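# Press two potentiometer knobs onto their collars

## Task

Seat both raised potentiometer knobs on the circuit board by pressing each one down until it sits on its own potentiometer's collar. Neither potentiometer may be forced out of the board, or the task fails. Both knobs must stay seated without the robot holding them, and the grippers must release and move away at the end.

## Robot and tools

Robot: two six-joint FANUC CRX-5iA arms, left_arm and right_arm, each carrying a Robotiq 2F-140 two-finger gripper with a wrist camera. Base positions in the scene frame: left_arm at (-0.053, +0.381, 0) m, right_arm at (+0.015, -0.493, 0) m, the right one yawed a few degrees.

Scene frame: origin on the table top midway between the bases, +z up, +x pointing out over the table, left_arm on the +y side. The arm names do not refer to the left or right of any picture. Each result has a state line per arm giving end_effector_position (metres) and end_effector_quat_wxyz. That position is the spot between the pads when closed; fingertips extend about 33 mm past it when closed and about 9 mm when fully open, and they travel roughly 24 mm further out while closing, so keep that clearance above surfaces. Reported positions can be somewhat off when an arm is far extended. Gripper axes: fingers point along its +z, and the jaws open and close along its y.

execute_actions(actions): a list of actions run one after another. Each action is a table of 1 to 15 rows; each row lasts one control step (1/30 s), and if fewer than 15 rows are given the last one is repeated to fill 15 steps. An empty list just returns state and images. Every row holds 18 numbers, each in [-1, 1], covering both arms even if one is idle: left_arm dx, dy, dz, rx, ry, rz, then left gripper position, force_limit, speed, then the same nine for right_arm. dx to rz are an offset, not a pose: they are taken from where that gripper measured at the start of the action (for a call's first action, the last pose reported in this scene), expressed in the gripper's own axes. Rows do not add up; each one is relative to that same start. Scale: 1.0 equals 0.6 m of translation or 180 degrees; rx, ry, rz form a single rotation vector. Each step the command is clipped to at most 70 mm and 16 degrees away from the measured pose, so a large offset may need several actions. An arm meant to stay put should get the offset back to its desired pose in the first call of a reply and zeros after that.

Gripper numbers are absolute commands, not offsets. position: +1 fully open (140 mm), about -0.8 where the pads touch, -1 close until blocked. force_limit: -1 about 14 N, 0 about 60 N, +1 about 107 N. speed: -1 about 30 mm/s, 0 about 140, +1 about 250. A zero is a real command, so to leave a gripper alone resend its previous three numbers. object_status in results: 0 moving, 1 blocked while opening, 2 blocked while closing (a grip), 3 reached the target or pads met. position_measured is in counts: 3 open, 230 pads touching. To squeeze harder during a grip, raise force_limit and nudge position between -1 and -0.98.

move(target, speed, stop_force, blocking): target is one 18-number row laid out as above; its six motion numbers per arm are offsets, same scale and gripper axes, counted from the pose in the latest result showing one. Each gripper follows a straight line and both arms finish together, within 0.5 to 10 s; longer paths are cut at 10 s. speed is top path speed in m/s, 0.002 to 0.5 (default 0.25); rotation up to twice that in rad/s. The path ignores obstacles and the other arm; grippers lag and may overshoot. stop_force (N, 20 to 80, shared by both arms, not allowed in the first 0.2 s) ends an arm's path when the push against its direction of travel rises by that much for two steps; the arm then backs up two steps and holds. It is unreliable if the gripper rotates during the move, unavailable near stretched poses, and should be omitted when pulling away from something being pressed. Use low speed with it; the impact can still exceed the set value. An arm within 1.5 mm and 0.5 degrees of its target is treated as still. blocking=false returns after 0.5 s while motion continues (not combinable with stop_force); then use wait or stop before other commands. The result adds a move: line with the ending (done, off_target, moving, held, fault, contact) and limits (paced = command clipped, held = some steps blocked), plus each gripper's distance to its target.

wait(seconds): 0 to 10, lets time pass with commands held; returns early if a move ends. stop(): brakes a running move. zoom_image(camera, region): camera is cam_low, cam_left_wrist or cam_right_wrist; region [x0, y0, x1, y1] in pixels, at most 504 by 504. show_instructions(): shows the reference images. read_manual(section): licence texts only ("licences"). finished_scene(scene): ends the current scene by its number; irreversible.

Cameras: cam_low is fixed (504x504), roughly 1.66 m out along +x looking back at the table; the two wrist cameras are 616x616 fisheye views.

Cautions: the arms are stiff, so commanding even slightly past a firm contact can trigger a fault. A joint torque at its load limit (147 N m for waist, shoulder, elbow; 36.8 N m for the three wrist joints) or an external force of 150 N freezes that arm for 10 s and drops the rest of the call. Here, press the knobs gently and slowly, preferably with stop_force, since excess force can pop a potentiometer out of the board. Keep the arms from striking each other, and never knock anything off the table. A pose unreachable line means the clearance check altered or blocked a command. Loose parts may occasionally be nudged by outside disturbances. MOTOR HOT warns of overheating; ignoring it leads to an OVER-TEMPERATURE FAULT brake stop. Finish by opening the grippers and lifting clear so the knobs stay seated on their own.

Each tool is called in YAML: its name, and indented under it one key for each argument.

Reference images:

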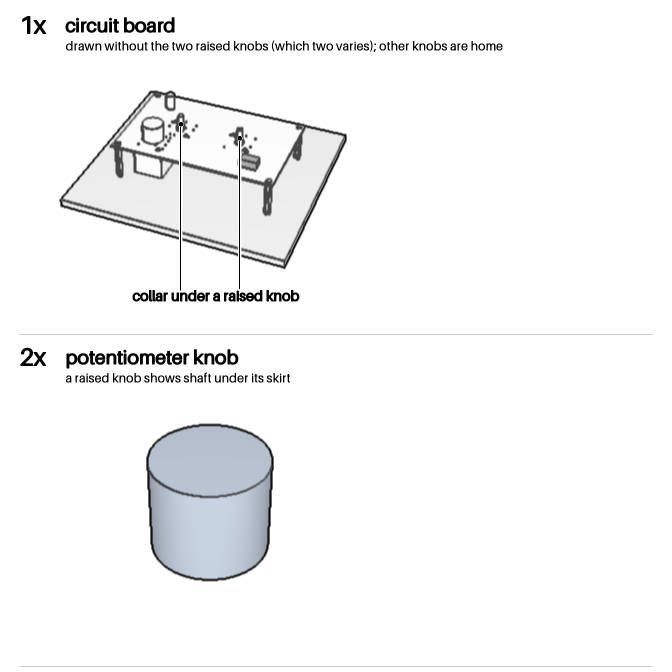

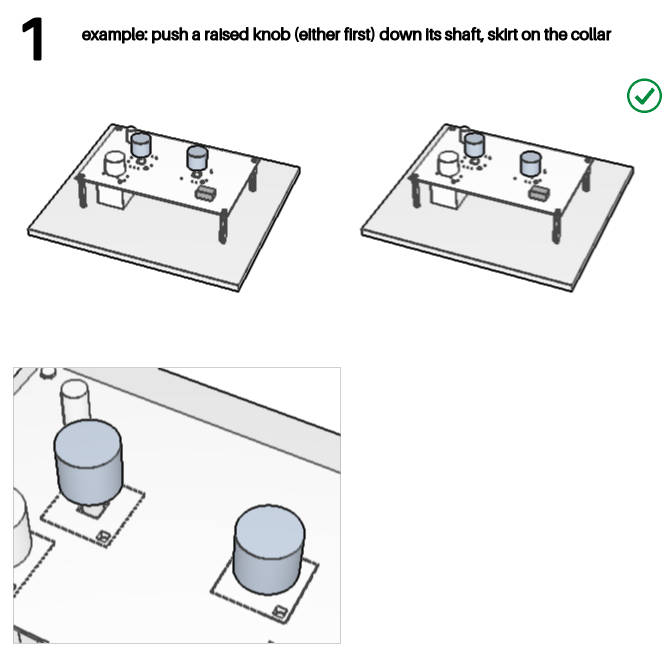

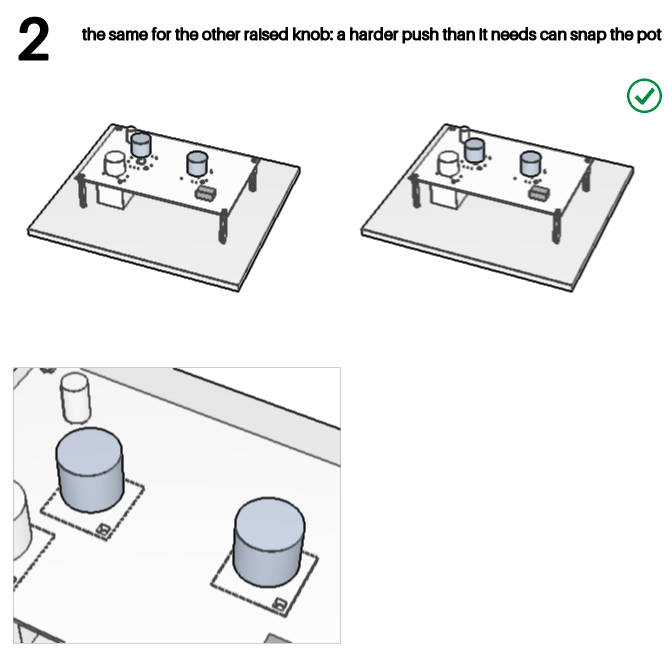

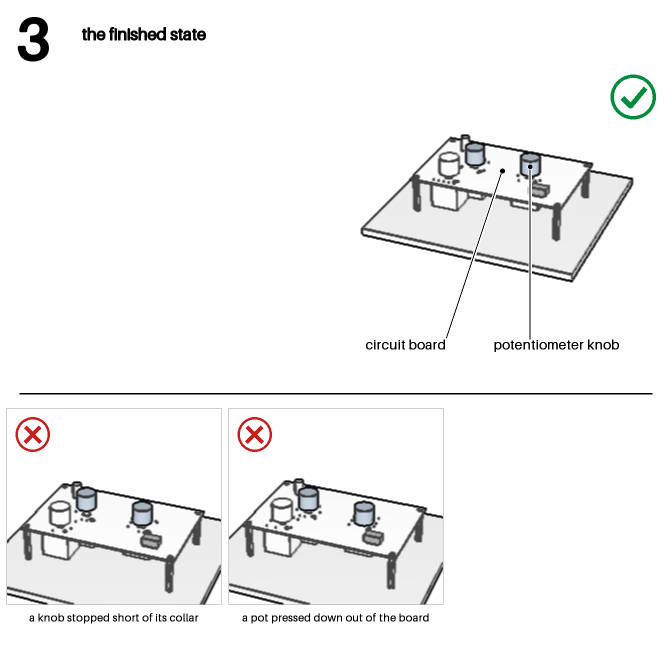

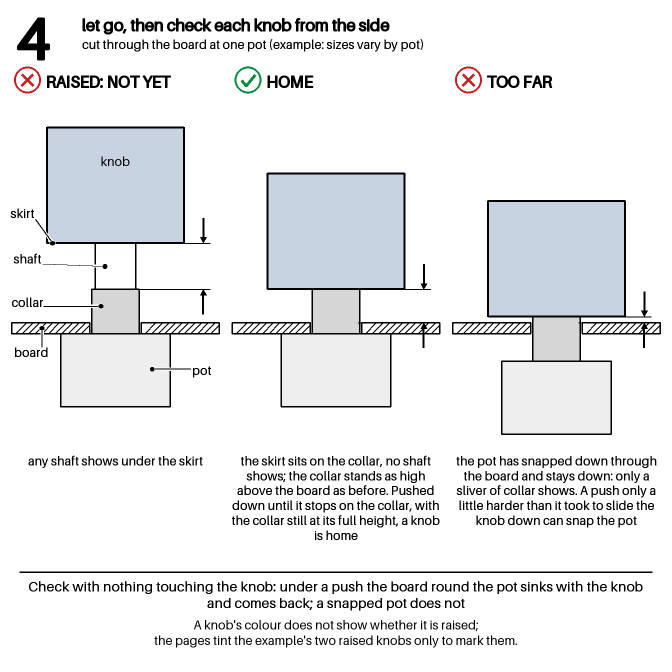

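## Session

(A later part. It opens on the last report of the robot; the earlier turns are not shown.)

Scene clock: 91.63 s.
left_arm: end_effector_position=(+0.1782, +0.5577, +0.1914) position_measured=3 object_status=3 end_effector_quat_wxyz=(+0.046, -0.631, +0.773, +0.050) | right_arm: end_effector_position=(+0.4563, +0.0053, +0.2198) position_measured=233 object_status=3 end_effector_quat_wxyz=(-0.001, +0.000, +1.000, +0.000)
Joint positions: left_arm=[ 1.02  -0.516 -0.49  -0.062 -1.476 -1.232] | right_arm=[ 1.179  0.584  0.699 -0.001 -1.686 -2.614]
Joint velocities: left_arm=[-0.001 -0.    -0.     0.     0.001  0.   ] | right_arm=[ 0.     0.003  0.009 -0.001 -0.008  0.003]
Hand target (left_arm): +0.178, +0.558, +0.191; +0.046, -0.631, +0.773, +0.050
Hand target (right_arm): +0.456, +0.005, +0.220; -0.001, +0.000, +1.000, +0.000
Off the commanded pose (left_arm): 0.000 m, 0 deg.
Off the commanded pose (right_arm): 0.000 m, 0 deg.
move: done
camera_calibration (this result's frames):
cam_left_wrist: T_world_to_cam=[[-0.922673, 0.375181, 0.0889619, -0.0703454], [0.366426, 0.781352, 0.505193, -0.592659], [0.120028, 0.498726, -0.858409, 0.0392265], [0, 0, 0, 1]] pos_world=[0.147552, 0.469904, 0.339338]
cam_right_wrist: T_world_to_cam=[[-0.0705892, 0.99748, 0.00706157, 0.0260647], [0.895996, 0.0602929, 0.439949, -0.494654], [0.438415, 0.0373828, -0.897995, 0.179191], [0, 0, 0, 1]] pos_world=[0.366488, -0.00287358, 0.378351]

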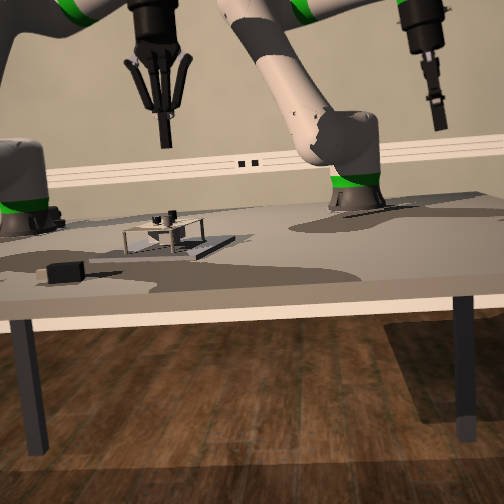

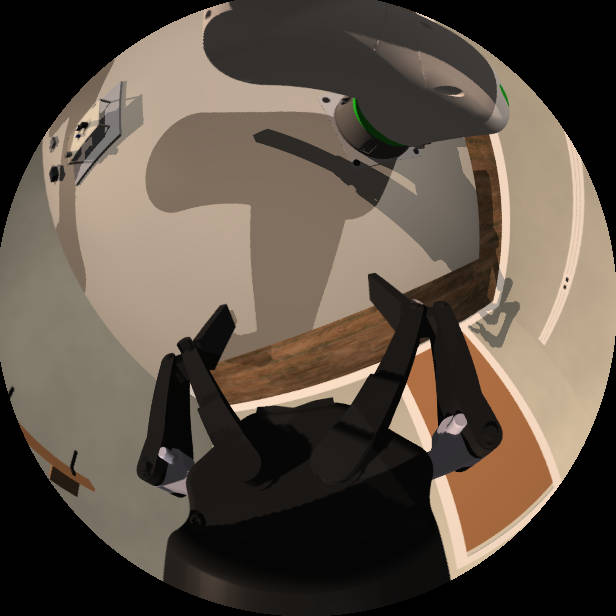

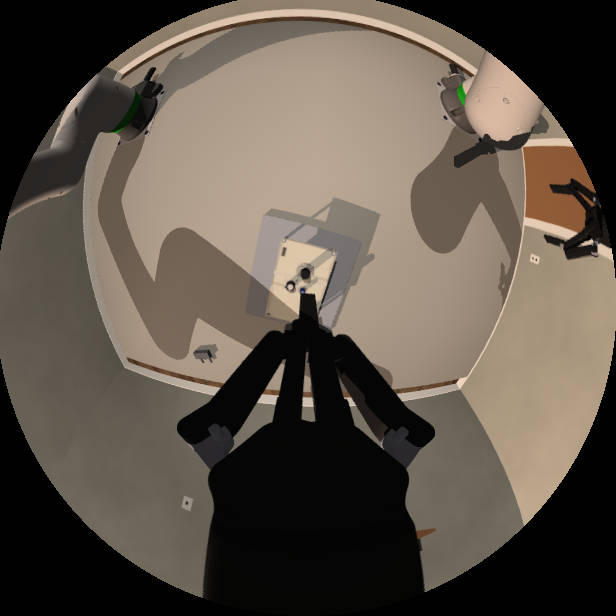

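move:
  target: [0,0,0,0,0,0,1,0,0,-0.044,-0.0423,0.2,0,0,0,-1,0,0]
  speed: 0.15

move:
  target: [0,0,0,0,0,0,1,0,0,0,0,0.0117,0,0,0,-1,0,0]
  speed: 0.006

move:
  target: [0,0,0,0,0,0,1,0,0,0,0,-0.2,0,0,0,-1,0,0]

zoom_image:
  camera: "cam_low"
  region: [150,200,180,230]

Scene clock: 98.93 s.
left_arm: end_effector_position=(+0.1782, +0.5577, +0.1914) position_measured=3 object_status=3 end_effector_quat_wxyz=(+0.046, -0.631, +0.773, +0.050) | right_arm: end_effector_position=(+0.4827, -0.0204, +0.1000) position_measured=233 object_status=3 end_effector_quat_wxyz=(-0.001, +0.001, +1.000, +0.000)
Joint positions: left_arm=[ 1.02  -0.516 -0.49  -0.062 -1.476 -1.232] | right_arm=[ 1.124  0.59   0.429 -0.001 -1.409 -2.559]
Joint velocities: left_arm=[-0.     0.     0.    -0.    -0.    -0.001] | right_arm=[ 0.     0.002 -0.003  0.     0.003  0.001]
Hand target (left_arm): +0.178, +0.558, +0.191; +0.046, -0.631, +0.773, +0.050
Hand target (right_arm): +0.483, -0.020, +0.100; -0.001, +0.001, +1.000, +0.000
Off the commanded pose (left_arm): 0.000 m, 0 deg.
Off the commanded pose (right_arm): 0.000 m, 0 deg.
move: done
camera_calibration (this result's frames):
cam_left_wrist: T_world_to_cam=[[-0.922673, 0.375181, 0.0889619, -0.0703454], [0.366426, 0.781352, 0.505193, -0.592659], [0.120028, 0.498726, -0.858409, 0.0392264], [0, 0, 0, 1]] pos_world=[0.147552, 0.469904, 0.339338]
cam_right_wrist: T_world_to_cam=[[-0.06985, 0.997532, 0.00719699, 0.0540515], [0.896034, 0.0595685, 0.439971, -0.464059], [0.438456, 0.0371807, -0.897983, 0.0609403], [0, 0, 0, 1]] pos_world=[0.392869, -0.0285406, 0.258507]

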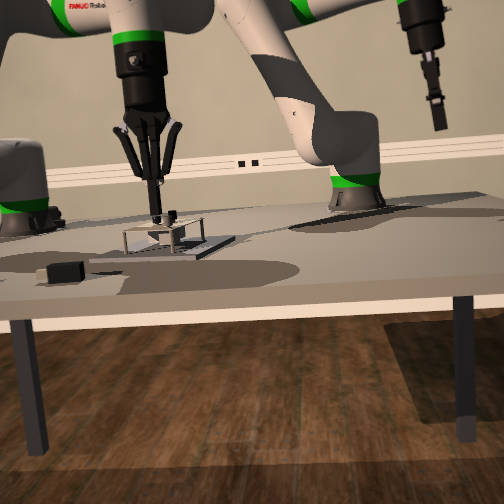

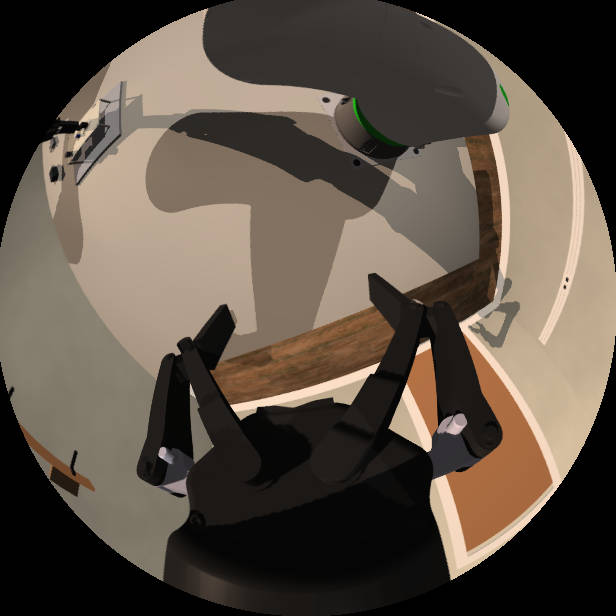

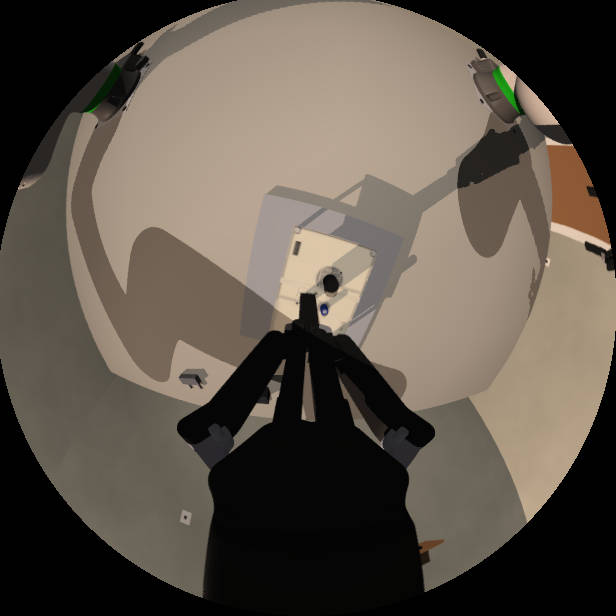

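Scene clock: 100.33 s.
left_arm: end_effector_position=(+0.1782, +0.5577, +0.1914) position_measured=3 object_status=3 end_effector_quat_wxyz=(+0.046, -0.631, +0.773, +0.050) | right_arm: end_effector_position=(+0.4827, -0.0204, +0.0930) position_measured=233 object_status=3 end_effector_quat_wxyz=(-0.000, +0.001, +1.000, +0.000)
Joint positions: left_arm=[ 1.02  -0.516 -0.49  -0.062 -1.476 -1.232] | right_arm=[ 1.124  0.593  0.417 -0.001 -1.395 -2.559]
Joint velocities: left_arm=[-0.001  0.     0.001 -0.001 -0.001 -0.001] | right_arm=[-0.001  0.    -0.     0.     0.002  0.   ]
Hand target (left_arm): +0.178, +0.558, +0.191; +0.046, -0.631, +0.773, +0.050
Hand target (right_arm): +0.483, -0.020, +0.093; -0.001, +0.001, +1.000, +0.000
Off the commanded pose (left_arm): 0.000 m, 0 deg.
Off the commanded pose (right_arm): 0.000 m, 0 deg.
move: done
camera_calibration (this result's frames):
cam_left_wrist: T_world_to_cam=[[-0.922673, 0.375181, 0.0889618, -0.0703453], [0.366426, 0.781352, 0.505193, -0.592659], [0.120028, 0.498726, -0.858409, 0.0392264], [0, 0, 0, 1]] pos_world=[0.147552, 0.469904, 0.339338]
cam_right_wrist: T_world_to_cam=[[-0.0698339, 0.997533, 0.00720013, 0.0541136], [0.896018, 0.0595513, 0.440006, -0.461014], [0.438491, 0.0371788, -0.897966, 0.0546889], [0, 0, 0, 1]] pos_world=[0.392875, -0.0285593, 0.251568]

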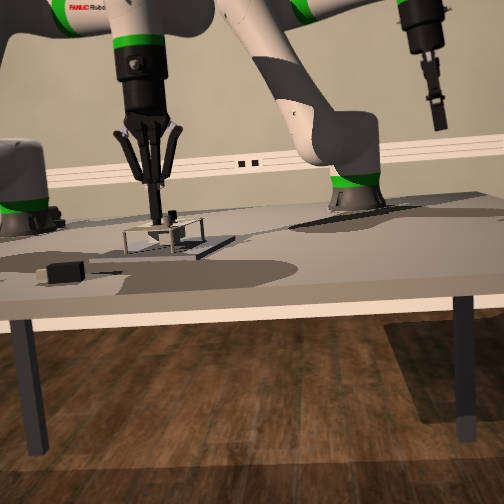

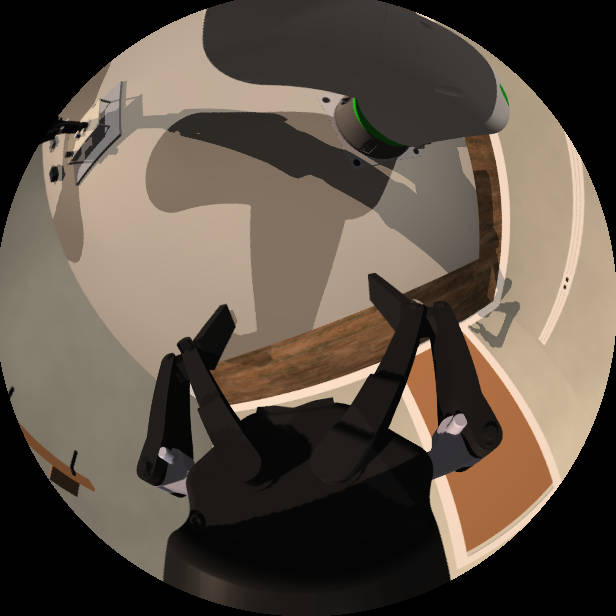

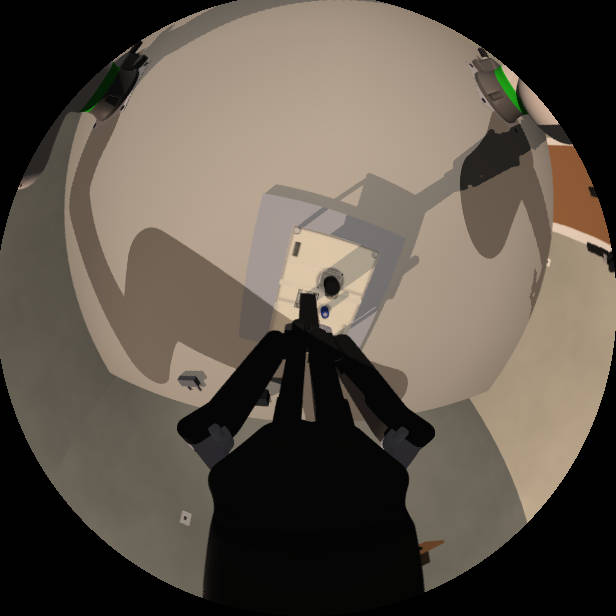

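Scene clock: 101.37 s.
left_arm: end_effector_position=(+0.1782, +0.5577, +0.1914) position_measured=3 object_status=3 end_effector_quat_wxyz=(+0.046, -0.631, +0.773, +0.050) | right_arm: end_effector_position=(+0.4826, -0.0201, +0.2129) position_measured=233 object_status=3 end_effector_quat_wxyz=(-0.000, +0.001, +1.000, +0.000)
Joint positions: left_arm=[ 1.02  -0.516 -0.49  -0.062 -1.476 -1.232] | right_arm=[ 1.125  0.58   0.676 -0.001 -1.667 -2.56 ]
Joint velocities: left_arm=[ 0.    -0.    -0.     0.001  0.    -0.001] | right_arm=[ 0.     0.004  0.009 -0.001 -0.007  0.004]
Hand target (left_arm): +0.178, +0.558, +0.191; +0.046, -0.631, +0.773, +0.050
Hand target (right_arm): +0.483, -0.020, +0.213; -0.000, +0.000, +1.000, +0.000
Off the commanded pose (left_arm): 0.000 m, 0 deg.
Off the commanded pose (right_arm): 0.000 m, 0 deg.
move: done
camera_calibration (this result's frames):
cam_left_wrist: T_world_to_cam=[[-0.922673, 0.375181, 0.0889618, -0.0703453], [0.366426, 0.781353, 0.505193, -0.592659], [0.120028, 0.498726, -0.858409, 0.0392265], [0, 0, 0, 1]] pos_world=[0.147552, 0.469904, 0.339338]
cam_right_wrist: T_world_to_cam=[[-0.0702296, 0.997504, 0.00730253, 0.0531236], [0.895943, 0.0598571, 0.440118, -0.513731], [0.438582, 0.0374519, -0.89791, 0.162303], [0, 0, 0, 1]] pos_world=[0.392821, -0.0283191, 0.371448]

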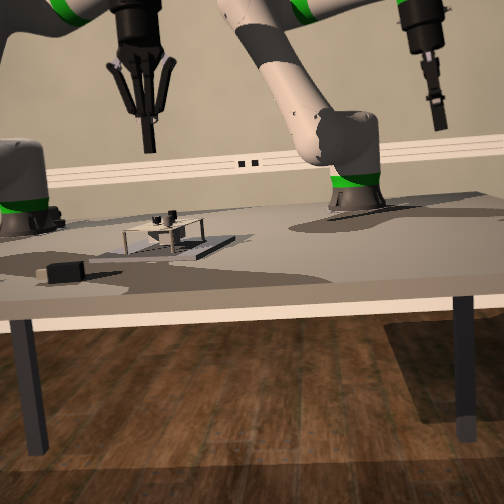

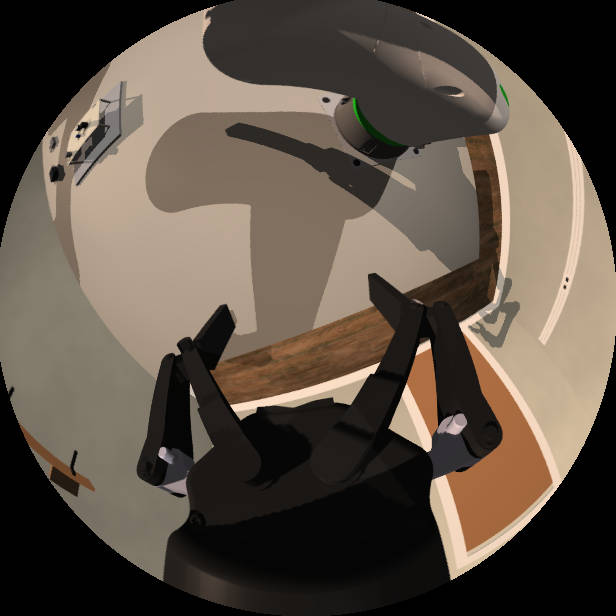

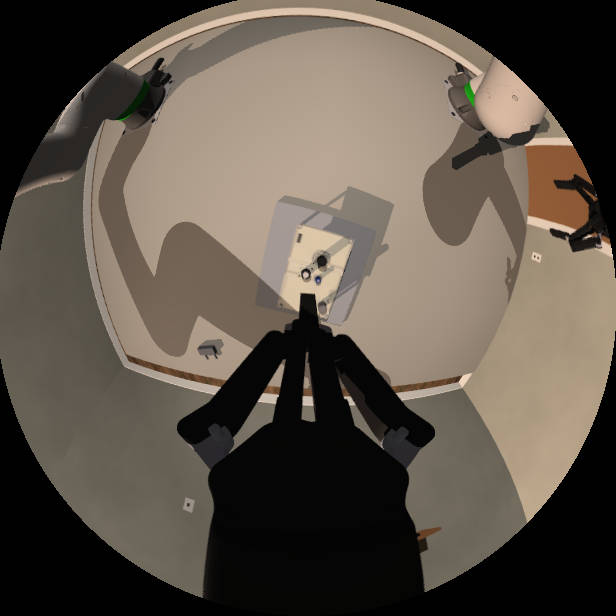

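Region (150, 200, 180, 230) of cam_low's 504x504 image, scaled by 16.800, with more detail than that image has.

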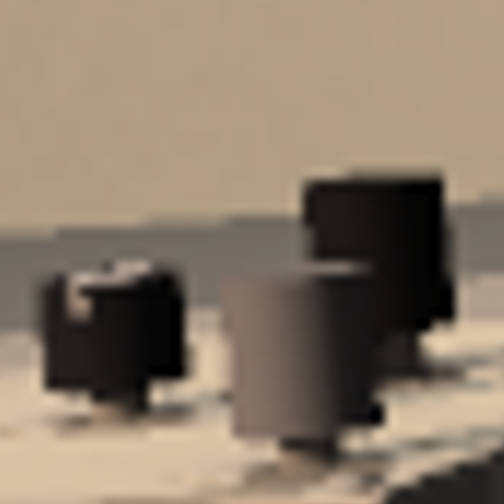

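finished_scene:
  scene: 1

The scene is finished: the task was done.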